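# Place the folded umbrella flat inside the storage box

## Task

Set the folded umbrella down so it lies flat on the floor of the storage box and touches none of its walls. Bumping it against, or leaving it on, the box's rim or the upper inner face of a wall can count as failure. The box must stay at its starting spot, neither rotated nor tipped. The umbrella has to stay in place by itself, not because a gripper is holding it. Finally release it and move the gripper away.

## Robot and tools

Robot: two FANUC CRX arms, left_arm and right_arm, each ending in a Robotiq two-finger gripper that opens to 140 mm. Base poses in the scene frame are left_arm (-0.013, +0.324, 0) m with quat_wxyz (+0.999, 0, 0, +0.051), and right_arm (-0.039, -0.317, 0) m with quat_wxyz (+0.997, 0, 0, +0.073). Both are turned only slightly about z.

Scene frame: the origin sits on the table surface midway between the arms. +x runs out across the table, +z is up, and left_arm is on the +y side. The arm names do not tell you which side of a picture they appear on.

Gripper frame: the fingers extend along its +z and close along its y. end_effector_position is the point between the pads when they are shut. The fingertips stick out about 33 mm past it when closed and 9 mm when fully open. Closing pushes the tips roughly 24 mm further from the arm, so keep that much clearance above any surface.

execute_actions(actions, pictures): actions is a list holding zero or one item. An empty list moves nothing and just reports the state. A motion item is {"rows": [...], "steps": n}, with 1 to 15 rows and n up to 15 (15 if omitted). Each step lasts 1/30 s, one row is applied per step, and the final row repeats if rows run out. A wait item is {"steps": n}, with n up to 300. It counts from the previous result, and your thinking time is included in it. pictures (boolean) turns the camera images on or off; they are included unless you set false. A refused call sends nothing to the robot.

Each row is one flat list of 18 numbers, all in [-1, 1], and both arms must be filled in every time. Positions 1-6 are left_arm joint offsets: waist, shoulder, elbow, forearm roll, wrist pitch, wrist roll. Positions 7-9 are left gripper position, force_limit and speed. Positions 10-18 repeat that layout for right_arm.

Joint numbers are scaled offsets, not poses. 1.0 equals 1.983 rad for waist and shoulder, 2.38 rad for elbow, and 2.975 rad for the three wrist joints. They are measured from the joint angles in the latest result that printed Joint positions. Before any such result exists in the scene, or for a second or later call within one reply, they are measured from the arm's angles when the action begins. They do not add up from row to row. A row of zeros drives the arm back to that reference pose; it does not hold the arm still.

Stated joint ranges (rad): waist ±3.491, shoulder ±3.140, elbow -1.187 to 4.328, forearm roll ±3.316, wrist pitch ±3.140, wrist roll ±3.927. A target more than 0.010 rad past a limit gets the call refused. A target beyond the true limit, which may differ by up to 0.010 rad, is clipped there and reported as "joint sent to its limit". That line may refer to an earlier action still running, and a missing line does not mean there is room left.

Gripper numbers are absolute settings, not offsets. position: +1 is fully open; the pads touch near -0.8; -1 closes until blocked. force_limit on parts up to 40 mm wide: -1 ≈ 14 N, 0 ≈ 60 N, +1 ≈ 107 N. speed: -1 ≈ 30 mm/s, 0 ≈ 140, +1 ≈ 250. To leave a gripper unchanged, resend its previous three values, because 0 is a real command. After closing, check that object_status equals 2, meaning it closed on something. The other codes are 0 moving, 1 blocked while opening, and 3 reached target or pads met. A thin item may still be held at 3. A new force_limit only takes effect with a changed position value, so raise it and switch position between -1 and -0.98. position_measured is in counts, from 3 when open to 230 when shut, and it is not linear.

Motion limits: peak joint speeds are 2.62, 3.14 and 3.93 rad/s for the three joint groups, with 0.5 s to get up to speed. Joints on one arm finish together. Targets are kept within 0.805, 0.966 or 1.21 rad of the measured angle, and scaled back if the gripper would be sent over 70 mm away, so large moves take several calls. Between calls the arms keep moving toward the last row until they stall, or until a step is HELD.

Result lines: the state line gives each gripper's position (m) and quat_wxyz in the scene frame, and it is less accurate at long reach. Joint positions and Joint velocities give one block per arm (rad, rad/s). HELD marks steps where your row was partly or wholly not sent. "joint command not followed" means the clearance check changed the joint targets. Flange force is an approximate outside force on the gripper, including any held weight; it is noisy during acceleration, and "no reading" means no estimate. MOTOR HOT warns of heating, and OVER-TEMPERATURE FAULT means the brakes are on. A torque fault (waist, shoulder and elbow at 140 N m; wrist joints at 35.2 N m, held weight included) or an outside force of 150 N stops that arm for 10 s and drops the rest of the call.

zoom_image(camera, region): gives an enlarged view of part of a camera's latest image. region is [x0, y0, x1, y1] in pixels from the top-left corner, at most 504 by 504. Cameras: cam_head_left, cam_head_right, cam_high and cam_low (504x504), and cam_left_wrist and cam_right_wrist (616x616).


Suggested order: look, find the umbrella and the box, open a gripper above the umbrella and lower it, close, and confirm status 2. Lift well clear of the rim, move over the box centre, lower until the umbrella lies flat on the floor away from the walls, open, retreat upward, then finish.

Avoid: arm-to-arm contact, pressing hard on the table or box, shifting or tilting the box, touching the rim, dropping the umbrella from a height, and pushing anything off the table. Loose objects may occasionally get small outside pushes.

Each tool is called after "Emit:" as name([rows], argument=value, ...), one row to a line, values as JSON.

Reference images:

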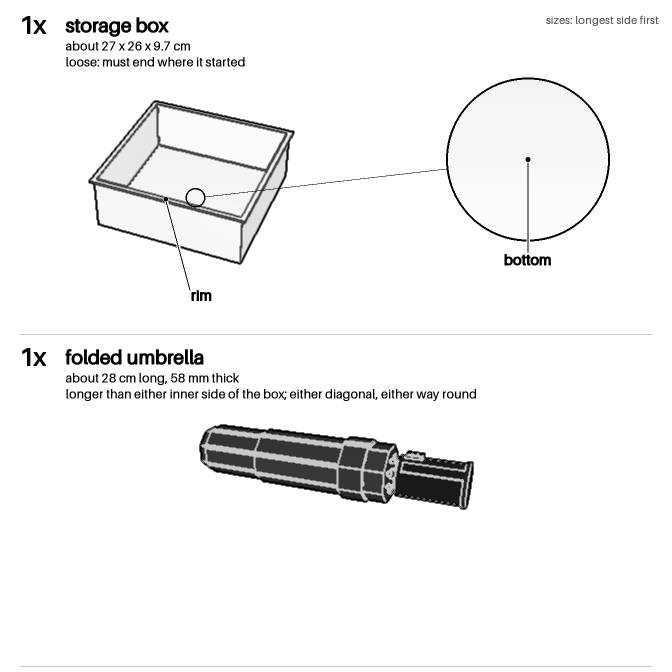

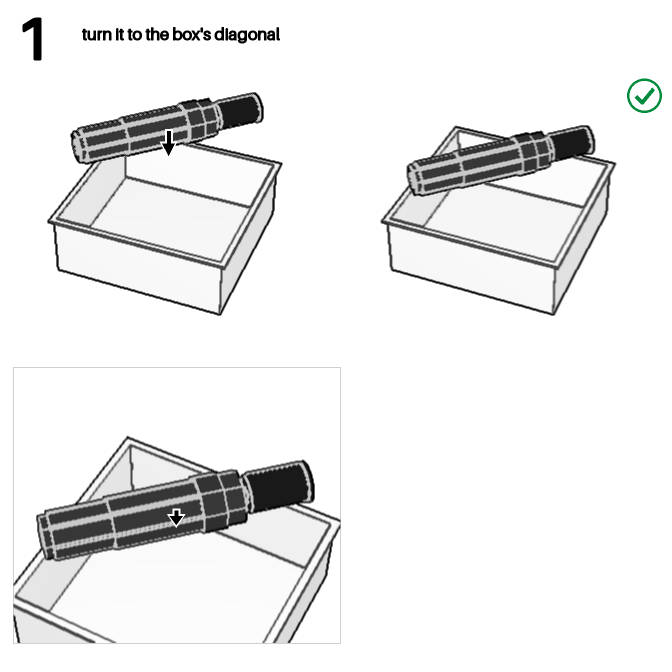

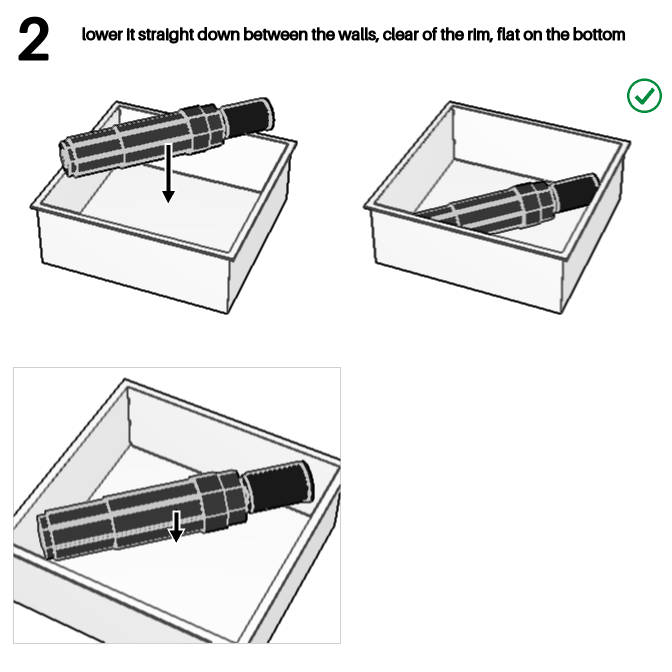

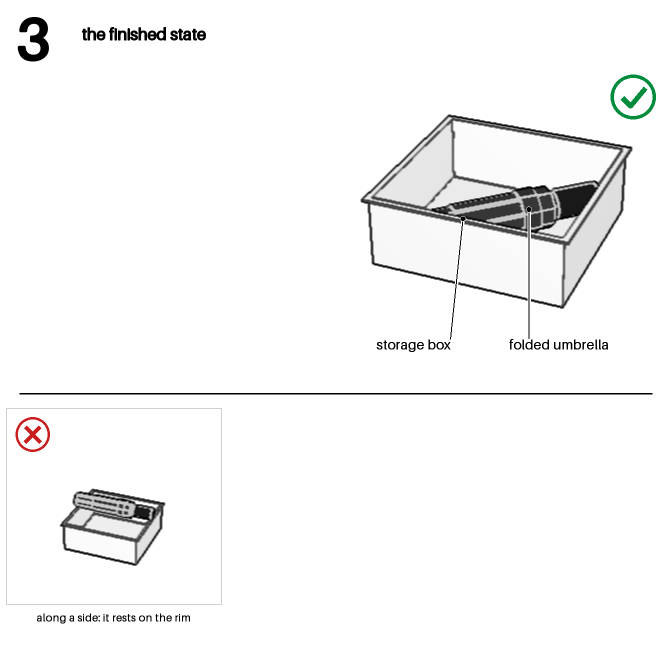

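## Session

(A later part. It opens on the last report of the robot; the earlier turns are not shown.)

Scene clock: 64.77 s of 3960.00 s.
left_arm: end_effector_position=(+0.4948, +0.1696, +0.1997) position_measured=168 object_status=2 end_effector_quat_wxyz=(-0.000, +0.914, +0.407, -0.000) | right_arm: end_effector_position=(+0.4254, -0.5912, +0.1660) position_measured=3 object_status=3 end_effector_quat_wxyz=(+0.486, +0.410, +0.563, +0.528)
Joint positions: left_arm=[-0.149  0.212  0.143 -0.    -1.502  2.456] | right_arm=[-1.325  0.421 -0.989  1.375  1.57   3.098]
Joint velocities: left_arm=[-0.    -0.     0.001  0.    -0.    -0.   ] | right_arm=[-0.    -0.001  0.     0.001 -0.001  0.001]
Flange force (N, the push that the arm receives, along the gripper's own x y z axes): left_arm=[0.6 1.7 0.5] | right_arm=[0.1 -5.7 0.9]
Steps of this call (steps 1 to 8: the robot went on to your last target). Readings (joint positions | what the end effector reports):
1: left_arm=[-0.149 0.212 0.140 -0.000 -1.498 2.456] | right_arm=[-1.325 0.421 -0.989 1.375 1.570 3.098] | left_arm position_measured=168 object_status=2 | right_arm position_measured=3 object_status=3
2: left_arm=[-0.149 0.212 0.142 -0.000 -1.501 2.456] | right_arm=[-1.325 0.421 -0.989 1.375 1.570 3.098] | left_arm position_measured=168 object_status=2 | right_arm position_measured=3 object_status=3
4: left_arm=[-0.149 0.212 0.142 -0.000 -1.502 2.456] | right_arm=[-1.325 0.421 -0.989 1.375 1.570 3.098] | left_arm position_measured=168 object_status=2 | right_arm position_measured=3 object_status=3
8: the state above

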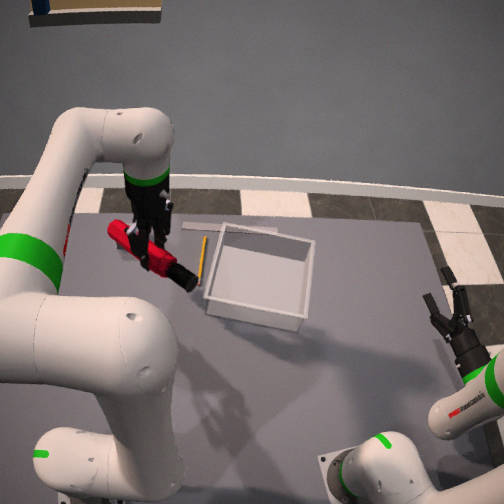

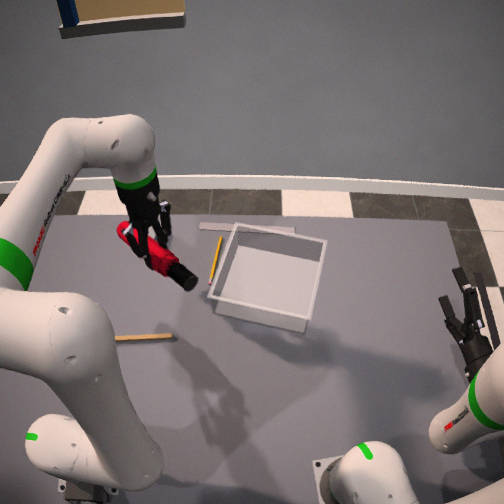

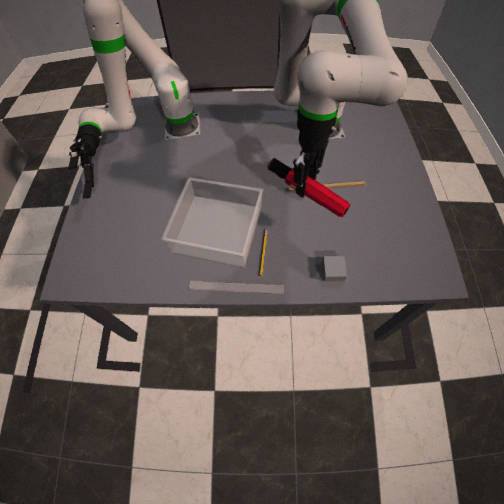

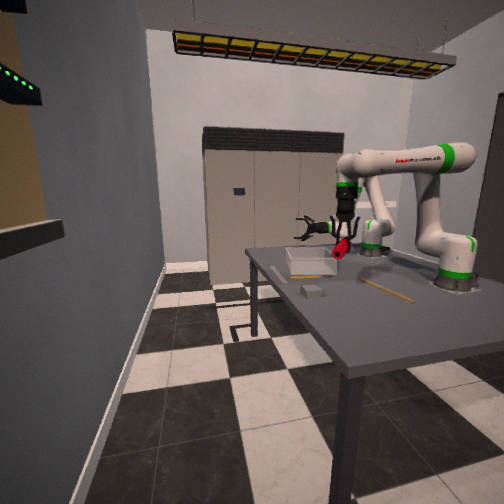

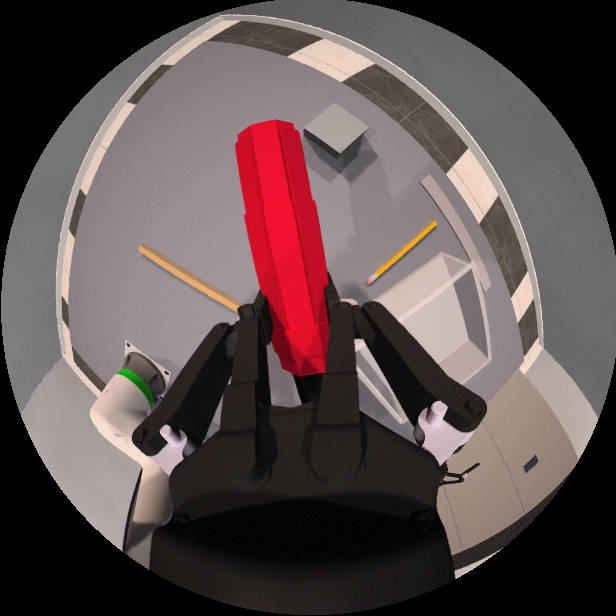

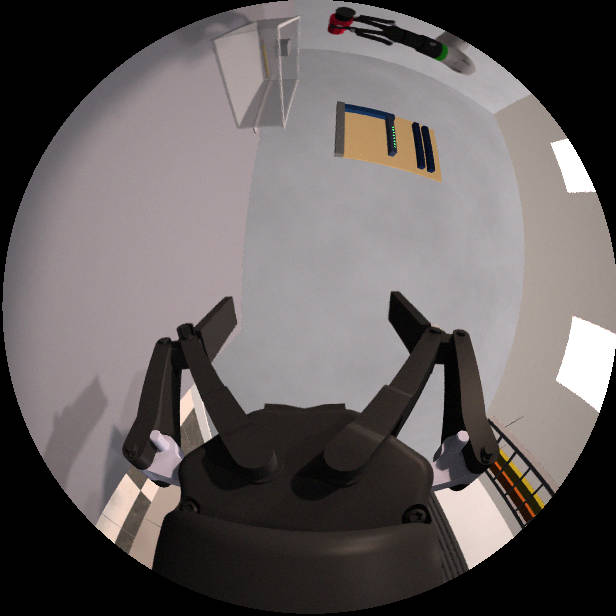

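Emit:
execute_actions([
  {"rows":[[-0.2456,0.2797,0.337,0,-0.083,0.0813,-1,0,-0.3,0,0,0,0,0,0,1,0,0]],"steps":15},
], pictures=false)

Emit:
execute_actions([
  {"steps":22},
])

Scene clock: 74.13 s of 3960.00 s.
left_arm: end_effector_position=(+0.5437, +0.0319, +0.2139) position_measured=168 object_status=2 end_effector_quat_wxyz=(-0.000, +0.935, +0.354, +0.000) | right_arm: end_effector_position=(+0.4254, -0.5912, +0.1660) position_measured=3 object_status=3 end_effector_quat_wxyz=(+0.486, +0.410, +0.563, +0.528)
Joint positions: left_arm=[-0.376  0.47   0.517 -0.001 -1.618  2.569] | right_arm=[-1.325  0.421 -0.989  1.375  1.57   3.098]
Joint velocities: left_arm=[-0.564  0.643  0.93  -0.001 -0.284  0.277] | right_arm=[ 0.     0.001  0.    -0.001 -0.002 -0.   ]
Flange force (N, the push that the arm receives, along the gripper's own x y z axes): left_arm=[2.5 5.4 0.3] | right_arm=[0.9 -4.4 0.9]
Steps of this call (steps 1 to 30: the robot went on to your last target; steps 31 to 90: nothing new was sent; then 5.87 s passed at rest; steps 91 to 105: all 15 steps of this action). Readings (joint positions | what the end effector reports):
91: left_arm=[-0.149 0.212 0.143 -0.000 -1.502 2.456] | right_arm=[-1.325 0.421 -0.989 1.375 1.570 3.098] | left_arm position_measured=168 object_status=2 | right_arm position_measured=3 object_status=3
92: left_arm=[-0.150 0.213 0.145 -0.001 -1.503 2.456] | right_arm=[-1.325 0.421 -0.989 1.375 1.570 3.098] | left_arm position_measured=168 object_status=2 | right_arm position_measured=3 object_status=3
94: left_arm=[-0.165 0.230 0.170 -0.001 -1.511 2.464] | right_arm=[-1.325 0.421 -0.989 1.375 1.570 3.098] | left_arm position_measured=168 object_status=2 | right_arm position_measured=3 object_status=3
98: left_arm=[-0.240 0.315 0.293 -0.001 -1.548 2.501] | right_arm=[-1.325 0.421 -0.989 1.375 1.570 3.098] | left_arm position_measured=168 object_status=2 | right_arm position_measured=3 object_status=3
105: the state above

Scene clock: 74.87 s of 3960.00 s.
left_arm: end_effector_position=(+0.5294, -0.1484, +0.2002) position_measured=168 object_status=2 end_effector_quat_wxyz=(-0.000, +0.956, +0.292, +0.000) | right_arm: end_effector_position=(+0.4254, -0.5912, +0.1660) position_measured=3 object_status=3 end_effector_quat_wxyz=(+0.486, +0.410, +0.563, +0.528)
Joint positions: left_arm=[-0.636  0.766  0.945 -0.    -1.749  2.698] | right_arm=[-1.325  0.421 -0.989  1.375  1.57   3.098]
Joint velocities: left_arm=[-0.002  0.002  0.001 -0.     0.    -0.001] | right_arm=[ 0.    -0.001 -0.     0.    -0.001 -0.   ]
Flange force (N, the push that the arm receives, along the gripper's own x y z axes): left_arm=no reading | right_arm=[-0.3 -6.4 0.4]
Steps of this call (steps 1 to 22: the robot went on to your last target). Readings (joint positions | what the end effector reports):
1: left_arm=[-0.395 0.492 0.548 -0.001 -1.627 2.578] | right_arm=[-1.325 0.421 -0.989 1.375 1.570 3.098] | left_arm position_measured=168 object_status=2 | right_arm position_measured=3 object_status=3
2: left_arm=[-0.414 0.514 0.579 -0.001 -1.637 2.587] | right_arm=[-1.325 0.421 -0.989 1.375 1.570 3.098] | left_arm position_measured=168 object_status=2 | right_arm position_measured=3 object_status=3
4: left_arm=[-0.452 0.557 0.642 -0.001 -1.656 2.606] | right_arm=[-1.325 0.421 -0.989 1.375 1.570 3.098] | left_arm position_measured=168 object_status=2 | right_arm position_measured=3 object_status=3
8: left_arm=[-0.526 0.641 0.764 -0.001 -1.694 2.643] | right_arm=[-1.325 0.421 -0.989 1.375 1.570 3.098] | left_arm position_measured=168 object_status=2 | right_arm position_measured=3 object_status=3
22: the state above

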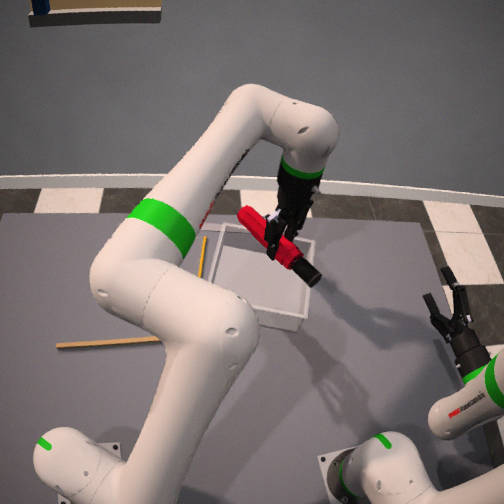

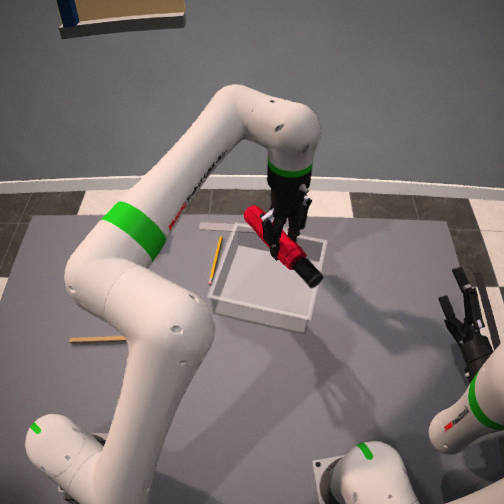

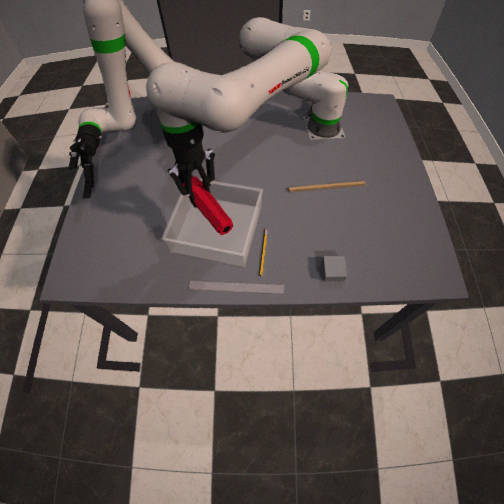

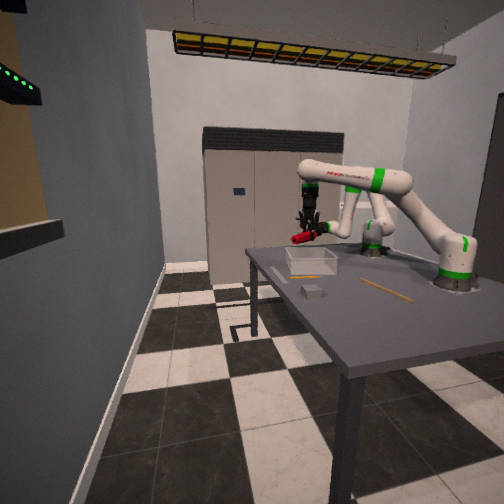

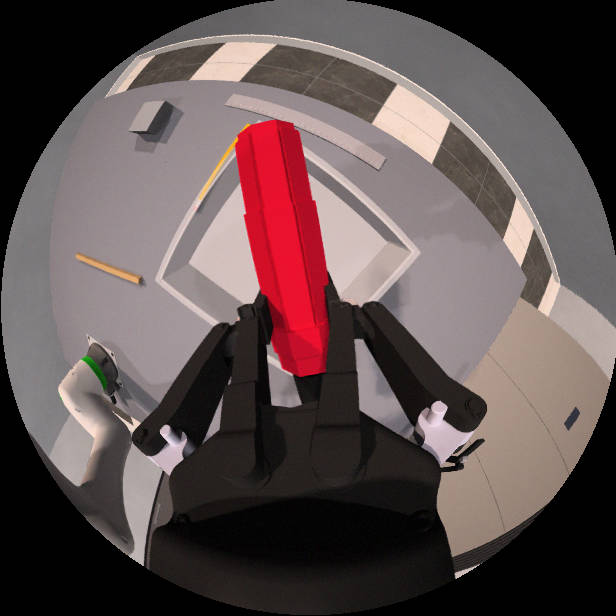

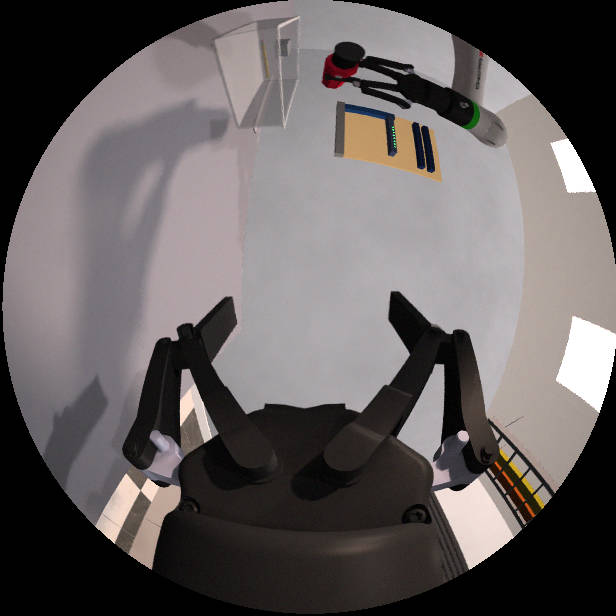

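Emit:
execute_actions([
  {"rows":[[0.002,-0.020,-0.0771,0,0.0482,-0.0013,-1,0,-0.3,0,0,0,0,0,0,1,0,0]],"steps":15},
], pictures=false)

Emit:
execute_actions([
  {"steps":5},
])

Emit:
zoom_image(camera="cam_high", region=[140, 130, 300, 290])

Emit:
zoom_image(camera="cam_head_right", region=[190, 180, 360, 350])

Scene clock: 95.03 s of 3960.00 s.
left_arm: end_effector_position=(+0.5266, -0.1434, +0.1499) position_measured=168 object_status=2 end_effector_quat_wxyz=(-0.000, +0.956, +0.292, +0.000) | right_arm: end_effector_position=(+0.4254, -0.5912, +0.1660) position_measured=3 object_status=3 end_effector_quat_wxyz=(+0.486, +0.410, +0.563, +0.528)
Joint positions: left_arm=[-0.632  0.726  0.761 -0.001 -1.606  2.694] | right_arm=[-1.325  0.421 -0.989  1.375  1.57   3.098]
Joint velocities: left_arm=[ 0.001 -0.001 -0.002  0.001  0.    -0.   ] | right_arm=[ 0.001 -0.001  0.001  0.    -0.001 -0.   ]
Flange force (N, the push that the arm receives, along the gripper's own x y z axes): left_arm=[1.4 3.6 0.8] | right_arm=[0.8 -3.8 0.2]
Steps of this call (steps 1 to 15: the robot went on to your last target; steps 16 to 90: nothing new was sent; then 16.67 s passed at rest; steps 91 to 105: all 15 steps of this action). Readings (joint positions | what the end effector reports):
91: left_arm=[-0.636 0.766 0.945 -0.000 -1.749 2.698] | right_arm=[-1.325 0.421 -0.989 1.375 1.570 3.098] | left_arm position_measured=168 object_status=2 | right_arm position_measured=3 object_status=3
92: left_arm=[-0.636 0.766 0.943 -0.000 -1.747 2.698] | right_arm=[-1.325 0.421 -0.989 1.375 1.570 3.098] | left_arm position_measured=168 object_status=2 | right_arm position_measured=3 object_status=3
94: left_arm=[-0.636 0.760 0.918 -0.000 -1.728 2.698] | right_arm=[-1.325 0.421 -0.989 1.375 1.570 3.098] | left_arm position_measured=168 object_status=2 | right_arm position_measured=3 object_status=3
98: left_arm=[-0.633 0.736 0.804 -0.001 -1.640 2.695] | right_arm=[-1.325 0.421 -0.989 1.375 1.570 3.098] | left_arm position_measured=168 object_status=2 | right_arm position_measured=3 object_status=3
105: the state above

Scene clock: 95.20 s of 3960.00 s.
left_arm: end_effector_position=(+0.5265, -0.1434, +0.1498) position_measured=168 object_status=2 end_effector_quat_wxyz=(-0.000, +0.956, +0.292, +0.000) | right_arm: end_effector_position=(+0.4254, -0.5912, +0.1660) position_measured=3 object_status=3 end_effector_quat_wxyz=(+0.486, +0.410, +0.563, +0.528)
Joint positions: left_arm=[-0.632  0.726  0.761 -0.    -1.606  2.694] | right_arm=[-1.325  0.421 -0.989  1.375  1.57   3.098]
Joint velocities: left_arm=[ 0.001 -0.    -0.     0.001  0.    -0.001] | right_arm=[ 0.    -0.001 -0.     0.002  0.    -0.   ]
Flange force (N, the push that the arm receives, along the gripper's own x y z axes): left_arm=[0.7 4.0 0.8] | right_arm=[-0.3 -4.7 2.7]
Steps of this call (steps 1 to 5: the robot went on to your last target). Readings (joint positions | what the end effector reports):
1: left_arm=[-0.632 0.726 0.761 -0.001 -1.606 2.694] | right_arm=[-1.325 0.421 -0.989 1.375 1.570 3.098] | left_arm position_measured=168 object_status=2 | right_arm position_measured=3 object_status=3
2: left_arm=[-0.632 0.726 0.761 -0.001 -1.606 2.694] | right_arm=[-1.325 0.421 -0.989 1.375 1.570 3.098] | left_arm position_measured=168 object_status=2 | right_arm position_measured=3 object_status=3
4: left_arm=[-0.632 0.726 0.761 -0.001 -1.606 2.694] | right_arm=[-1.325 0.421 -0.989 1.375 1.570 3.098] | left_arm position_measured=168 object_status=2 | right_arm position_measured=3 object_status=3
5: the state above

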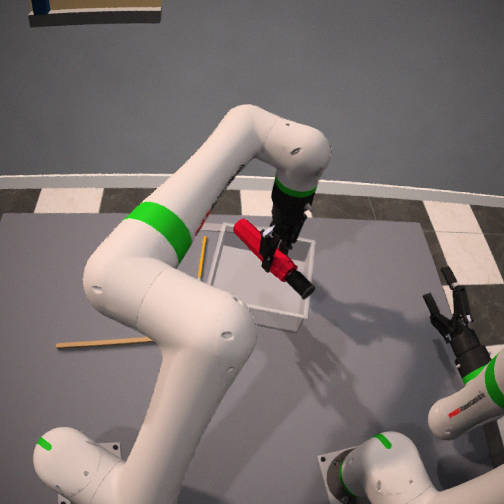

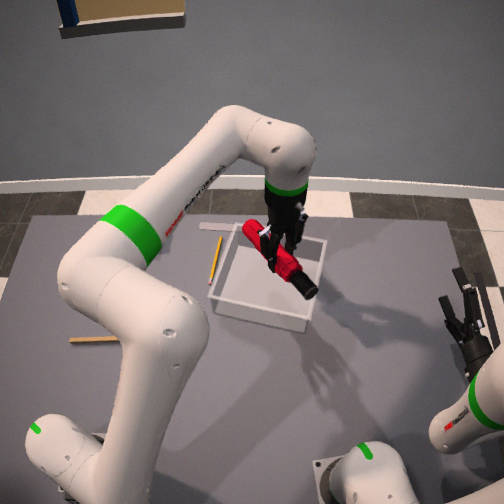

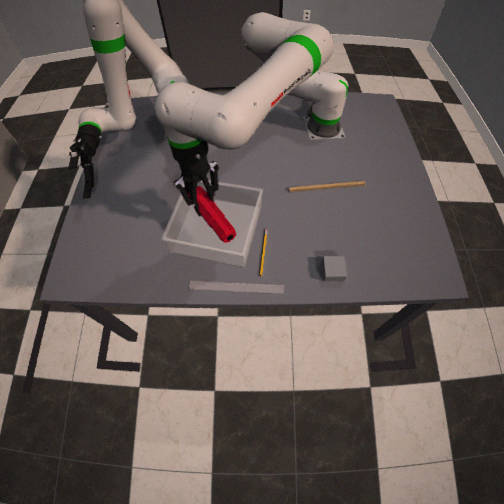

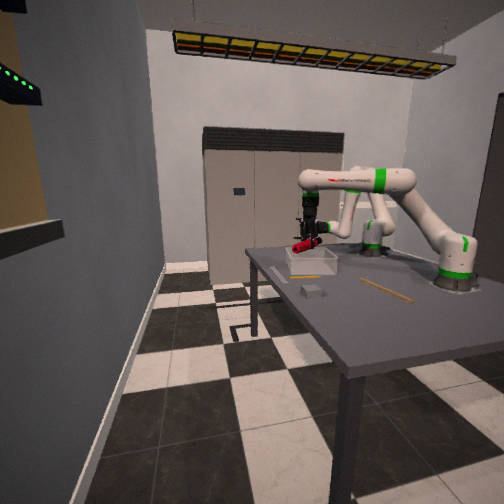

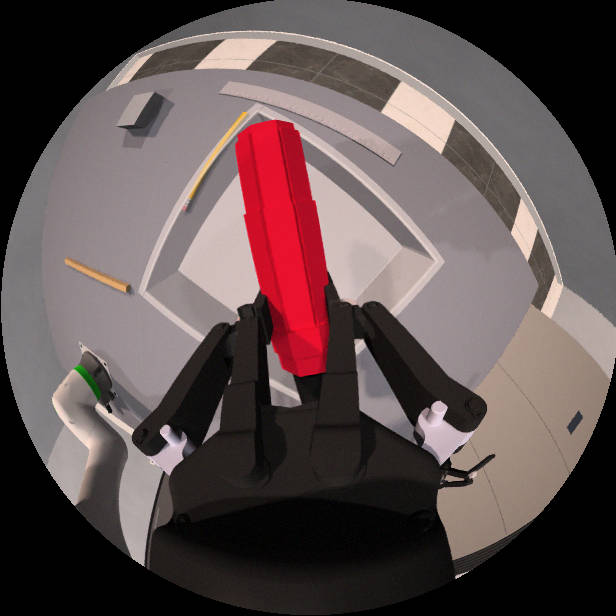

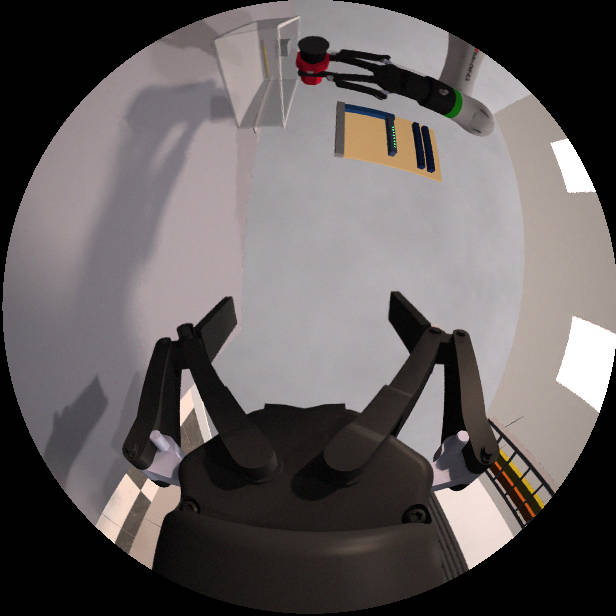

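Region (140, 130, 300, 290) of cam_high's 504x504 image, scaled by 3.150, with more detail than that image has.

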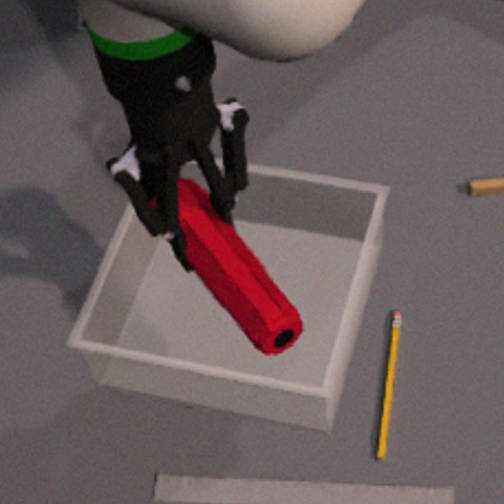

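Region (190, 180, 360, 350) of cam_head_right's 504x504 image, scaled by 2.965, with more detail than that image has.

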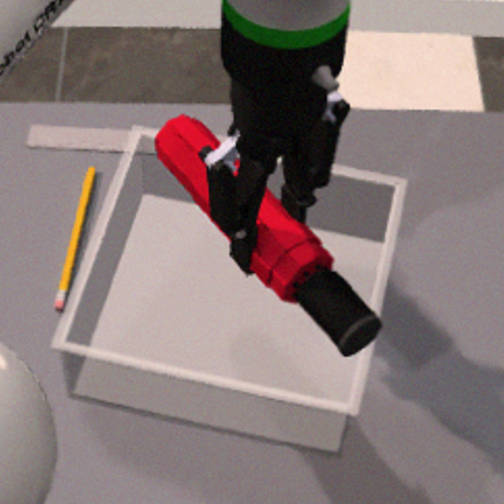

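Emit:
execute_actions([
  {"rows":[[0.0061,-0.0317,-0.0475,0,0.017,-0.0128,-1,0,-0.3,0,0,0,0,0,0,1,0,0]],"steps":15},
])

Emit:
zoom_image(camera="cam_high", region=[140, 130, 300, 290])

Emit:
zoom_image(camera="cam_head_right", region=[190, 180, 360, 350])

Scene clock: 130.60 s of 3960.00 s.
left_arm: end_effector_position=(+0.5152, -0.1273, +0.1448) position_measured=168 object_status=2 end_effector_quat_wxyz=(-0.000, +0.960, +0.280, +0.000) | right_arm: end_effector_position=(+0.4254, -0.5912, +0.1660) position_measured=3 object_status=3 end_effector_quat_wxyz=(+0.486, +0.410, +0.563, +0.528)
Joint positions: left_arm=[-0.62   0.664  0.648 -0.    -1.555  2.656] | right_arm=[-1.325  0.421 -0.989  1.375  1.57   3.098]
Joint velocities: left_arm=[ 0.     0.    -0.001  0.     0.    -0.   ] | right_arm=[-0.     0.001  0.    -0.001 -0.    -0.001]
Flange force (N, the push that the arm receives, along the gripper's own x y z axes): left_arm=[0.5 2.6 1.9] | right_arm=[0.5 -5.3 1.1]
Steps of this call (steps 1 to 15: the robot went on to your last target; steps 16 to 90: nothing new was sent; then 31.90 s passed at rest; steps 91 to 105: all 15 steps of this action). Readings (joint positions | what the end effector reports):
91: left_arm=[-0.632 0.727 0.761 -0.000 -1.606 2.694] | right_arm=[-1.325 0.421 -0.989 1.375 1.570 3.098] | left_arm position_measured=168 object_status=2 | right_arm position_measured=3 object_status=3
92: left_arm=[-0.631 0.725 0.758 -0.000 -1.605 2.693] | right_arm=[-1.325 0.421 -0.989 1.375 1.570 3.098] | left_arm position_measured=168 object_status=2 | right_arm position_measured=3 object_status=3
94: left_arm=[-0.629 0.711 0.733 -0.000 -1.593 2.684] | right_arm=[-1.325 0.421 -0.989 1.375 1.570 3.098] | left_arm position_measured=168 object_status=2 | right_arm position_measured=3 object_status=3
98: left_arm=[-0.620 0.668 0.656 -0.000 -1.559 2.658] | right_arm=[-1.325 0.421 -0.989 1.375 1.570 3.098] | left_arm position_measured=168 object_status=2 | right_arm position_measured=3 object_status=3
105: the state above

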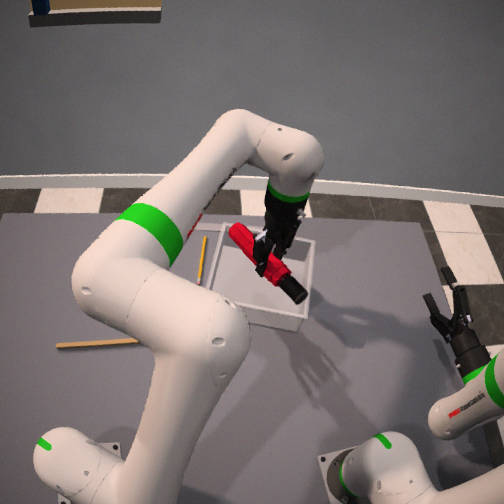

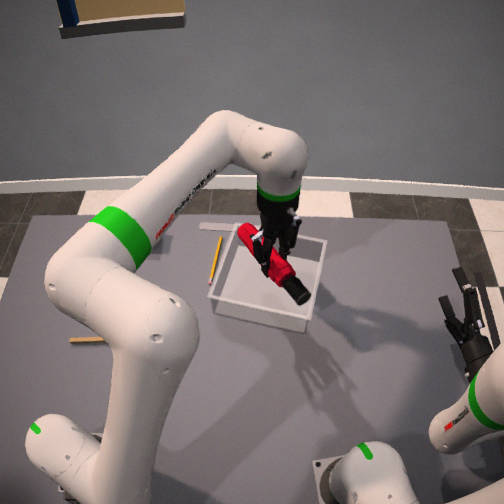

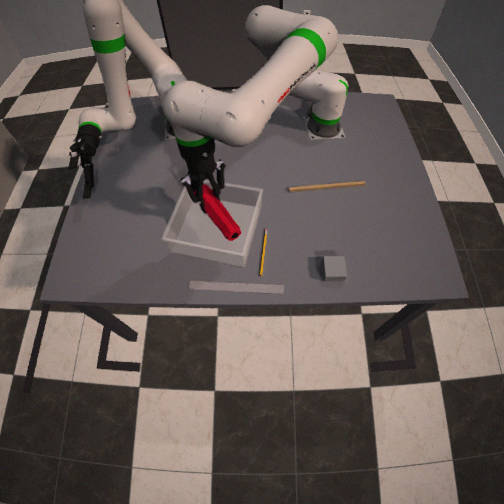

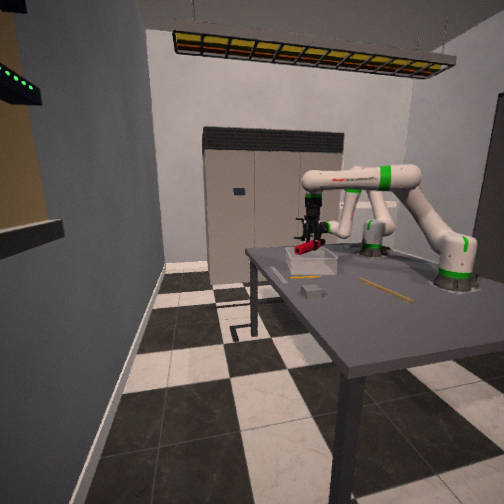

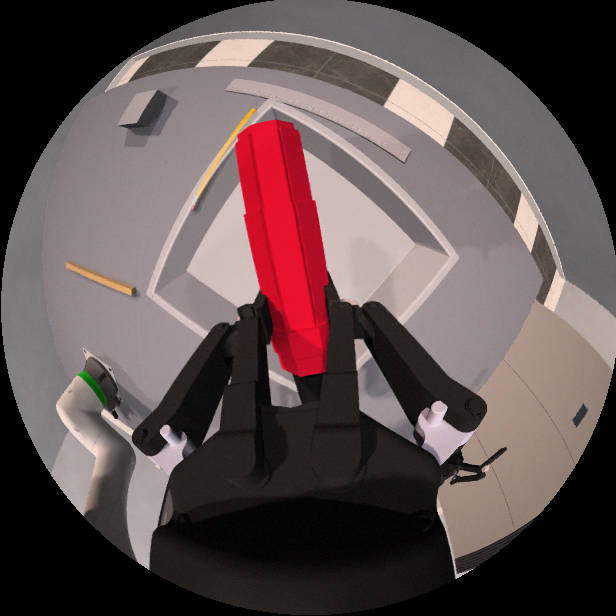

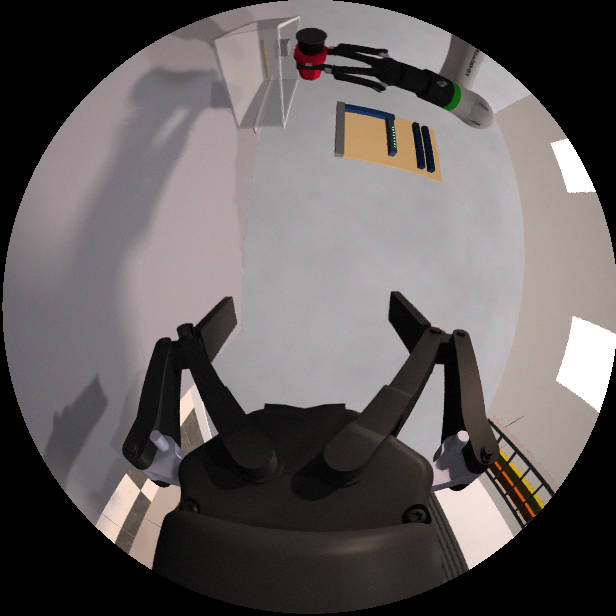

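Region (140, 130, 300, 290) of cam_high's 504x504 image, scaled by 3.150, with more detail than that image has.

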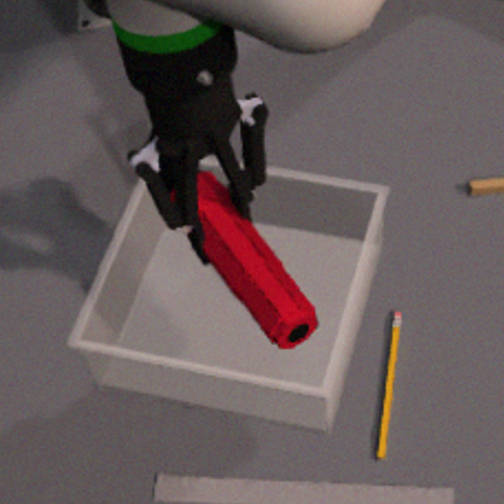

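Region (190, 180, 360, 350) of cam_head_right's 504x504 image, scaled by 2.965, with more detail than that image has.

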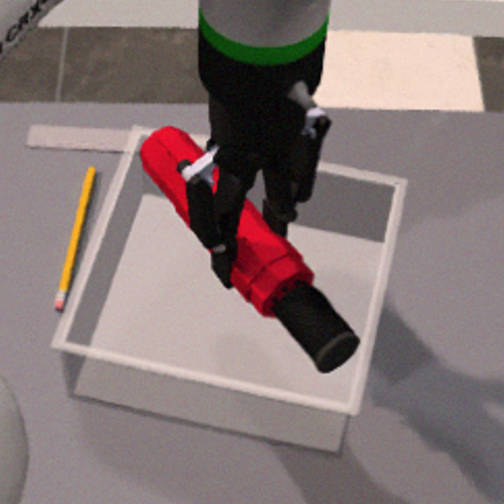

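Emit:
execute_actions([
  {"rows":[[0.0048,0.0049,-0.013,0,0.0137,-0.0032,-1,0,-0.3,0,0,0,0,0,0,1,0,0]],"steps":12},
])

Emit:
zoom_image(camera="cam_high", region=[140, 130, 300, 290])

Emit:
zoom_image(camera="cam_head_right", region=[190, 180, 360, 350])

Emit:
zoom_image(camera="cam_left_wrist", region=[170, 60, 370, 260])

Scene clock: 141.63 s of 3960.00 s.
left_arm: end_effector_position=(+0.5217, -0.1234, +0.1249) position_measured=168 object_status=2 end_effector_quat_wxyz=(-0.000, +0.960, +0.280, +0.000) | right_arm: end_effector_position=(+0.4254, -0.5912, +0.1660) position_measured=3 object_status=3 end_effector_quat_wxyz=(+0.486, +0.410, +0.563, +0.528)
Joint positions: left_arm=[-0.61   0.673  0.617 -0.    -1.515  2.646] | right_arm=[-1.325  0.421 -0.989  1.375  1.57   3.098]
Joint velocities: left_arm=[ 0.001  0.001 -0.001  0.001  0.    -0.   ] | right_arm=[-0.    -0.002  0.     0.     0.    -0.   ]
Flange force (N, the push that the arm receives, along the gripper's own x y z axes): left_arm=[1.6 6.4 0.6] | right_arm=[0.6 -4.2 3.1]
Steps of this call (steps 1 to 15: the robot went on to your last target; steps 16 to 90: nothing new was sent; then 7.63 s passed at rest; steps 91 to 102: all 12 steps of this action). Readings (joint positions | what the end effector reports):
91: left_arm=[-0.620 0.664 0.648 -0.000 -1.555 2.656] | right_arm=[-1.325 0.421 -0.989 1.375 1.570 3.098] | left_arm position_measured=168 object_status=2 | right_arm position_measured=3 object_status=3
92: left_arm=[-0.619 0.664 0.646 -0.000 -1.552 2.655] | right_arm=[-1.325 0.421 -0.989 1.375 1.570 3.098] | left_arm position_measured=168 object_status=2 | right_arm position_measured=3 object_status=3
94: left_arm=[-0.613 0.670 0.627 -0.001 -1.528 2.649] | right_arm=[-1.325 0.421 -0.989 1.375 1.570 3.098] | left_arm position_measured=168 object_status=2 | right_arm position_measured=3 object_status=3
98: left_arm=[-0.610 0.673 0.618 -0.001 -1.515 2.646] | right_arm=[-1.325 0.421 -0.989 1.375 1.570 3.098] | left_arm position_measured=168 object_status=2 | right_arm position_measured=3 object_status=3
102: the state above

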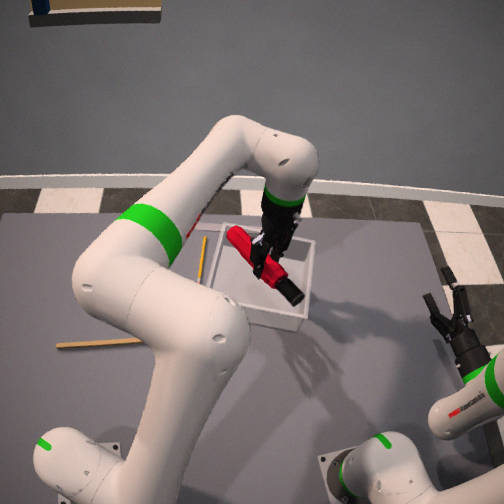

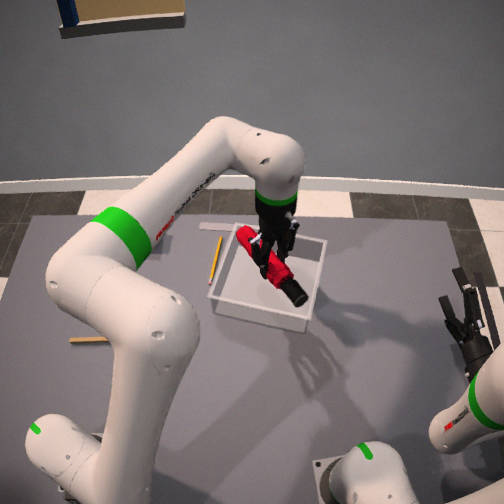

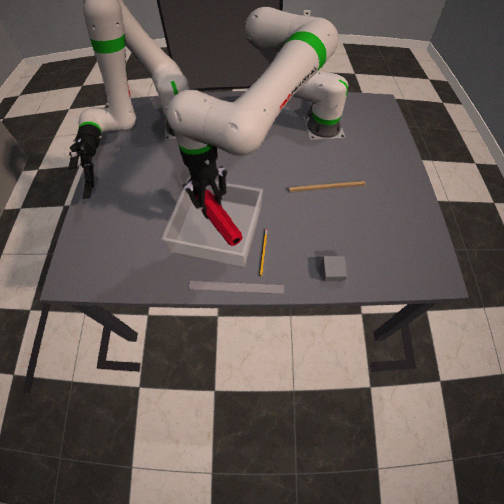

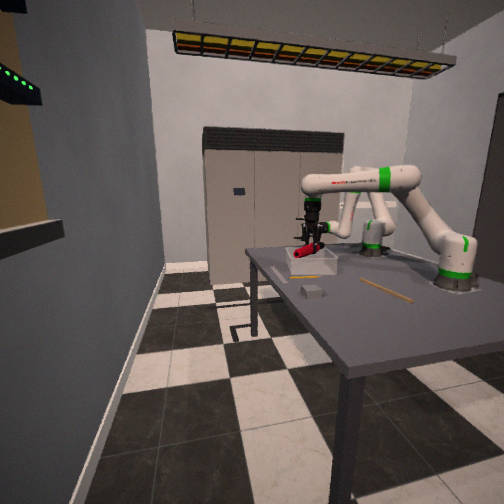

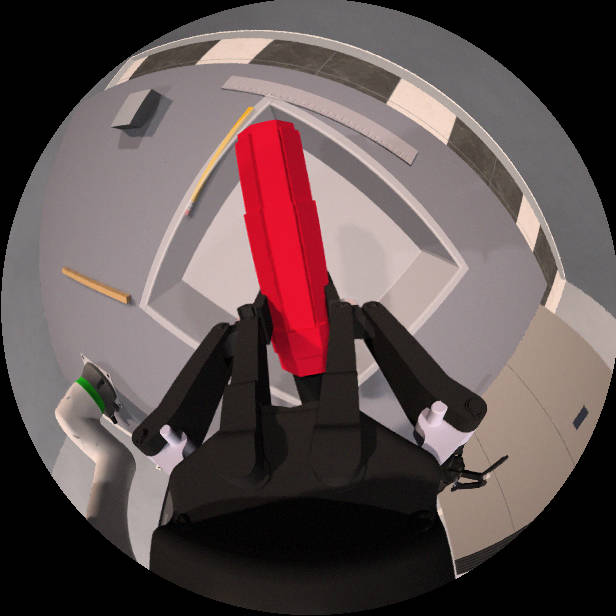

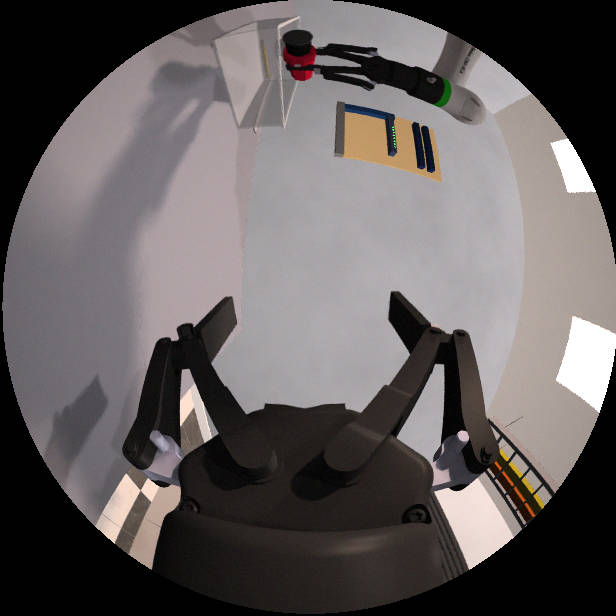

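Region (140, 130, 300, 290) of cam_high's 504x504 image, scaled by 3.150, with more detail than that image has.

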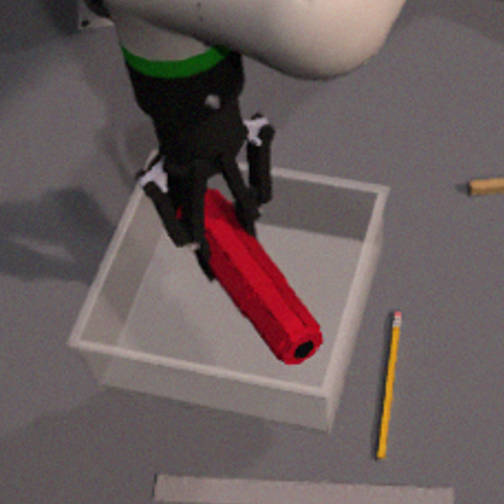

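Region (190, 180, 360, 350) of cam_head_right's 504x504 image, scaled by 2.965, with more detail than that image has.

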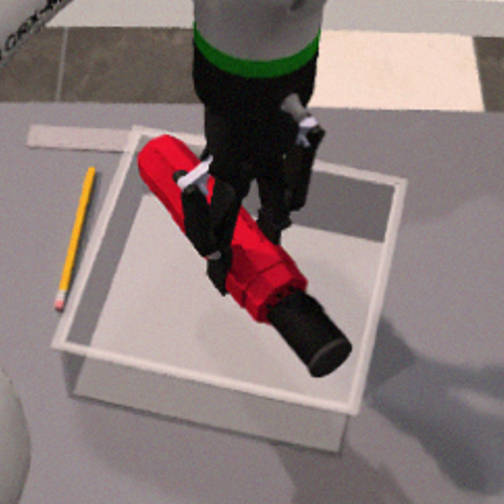

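Region (170, 60, 370, 260) of cam_left_wrist's 616x616 image, scaled by 2.520, with more detail than that image has.

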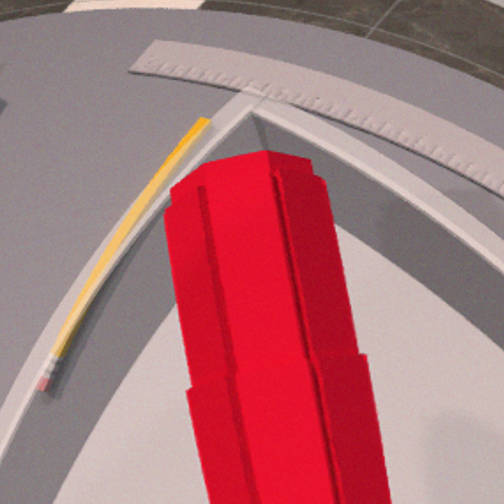

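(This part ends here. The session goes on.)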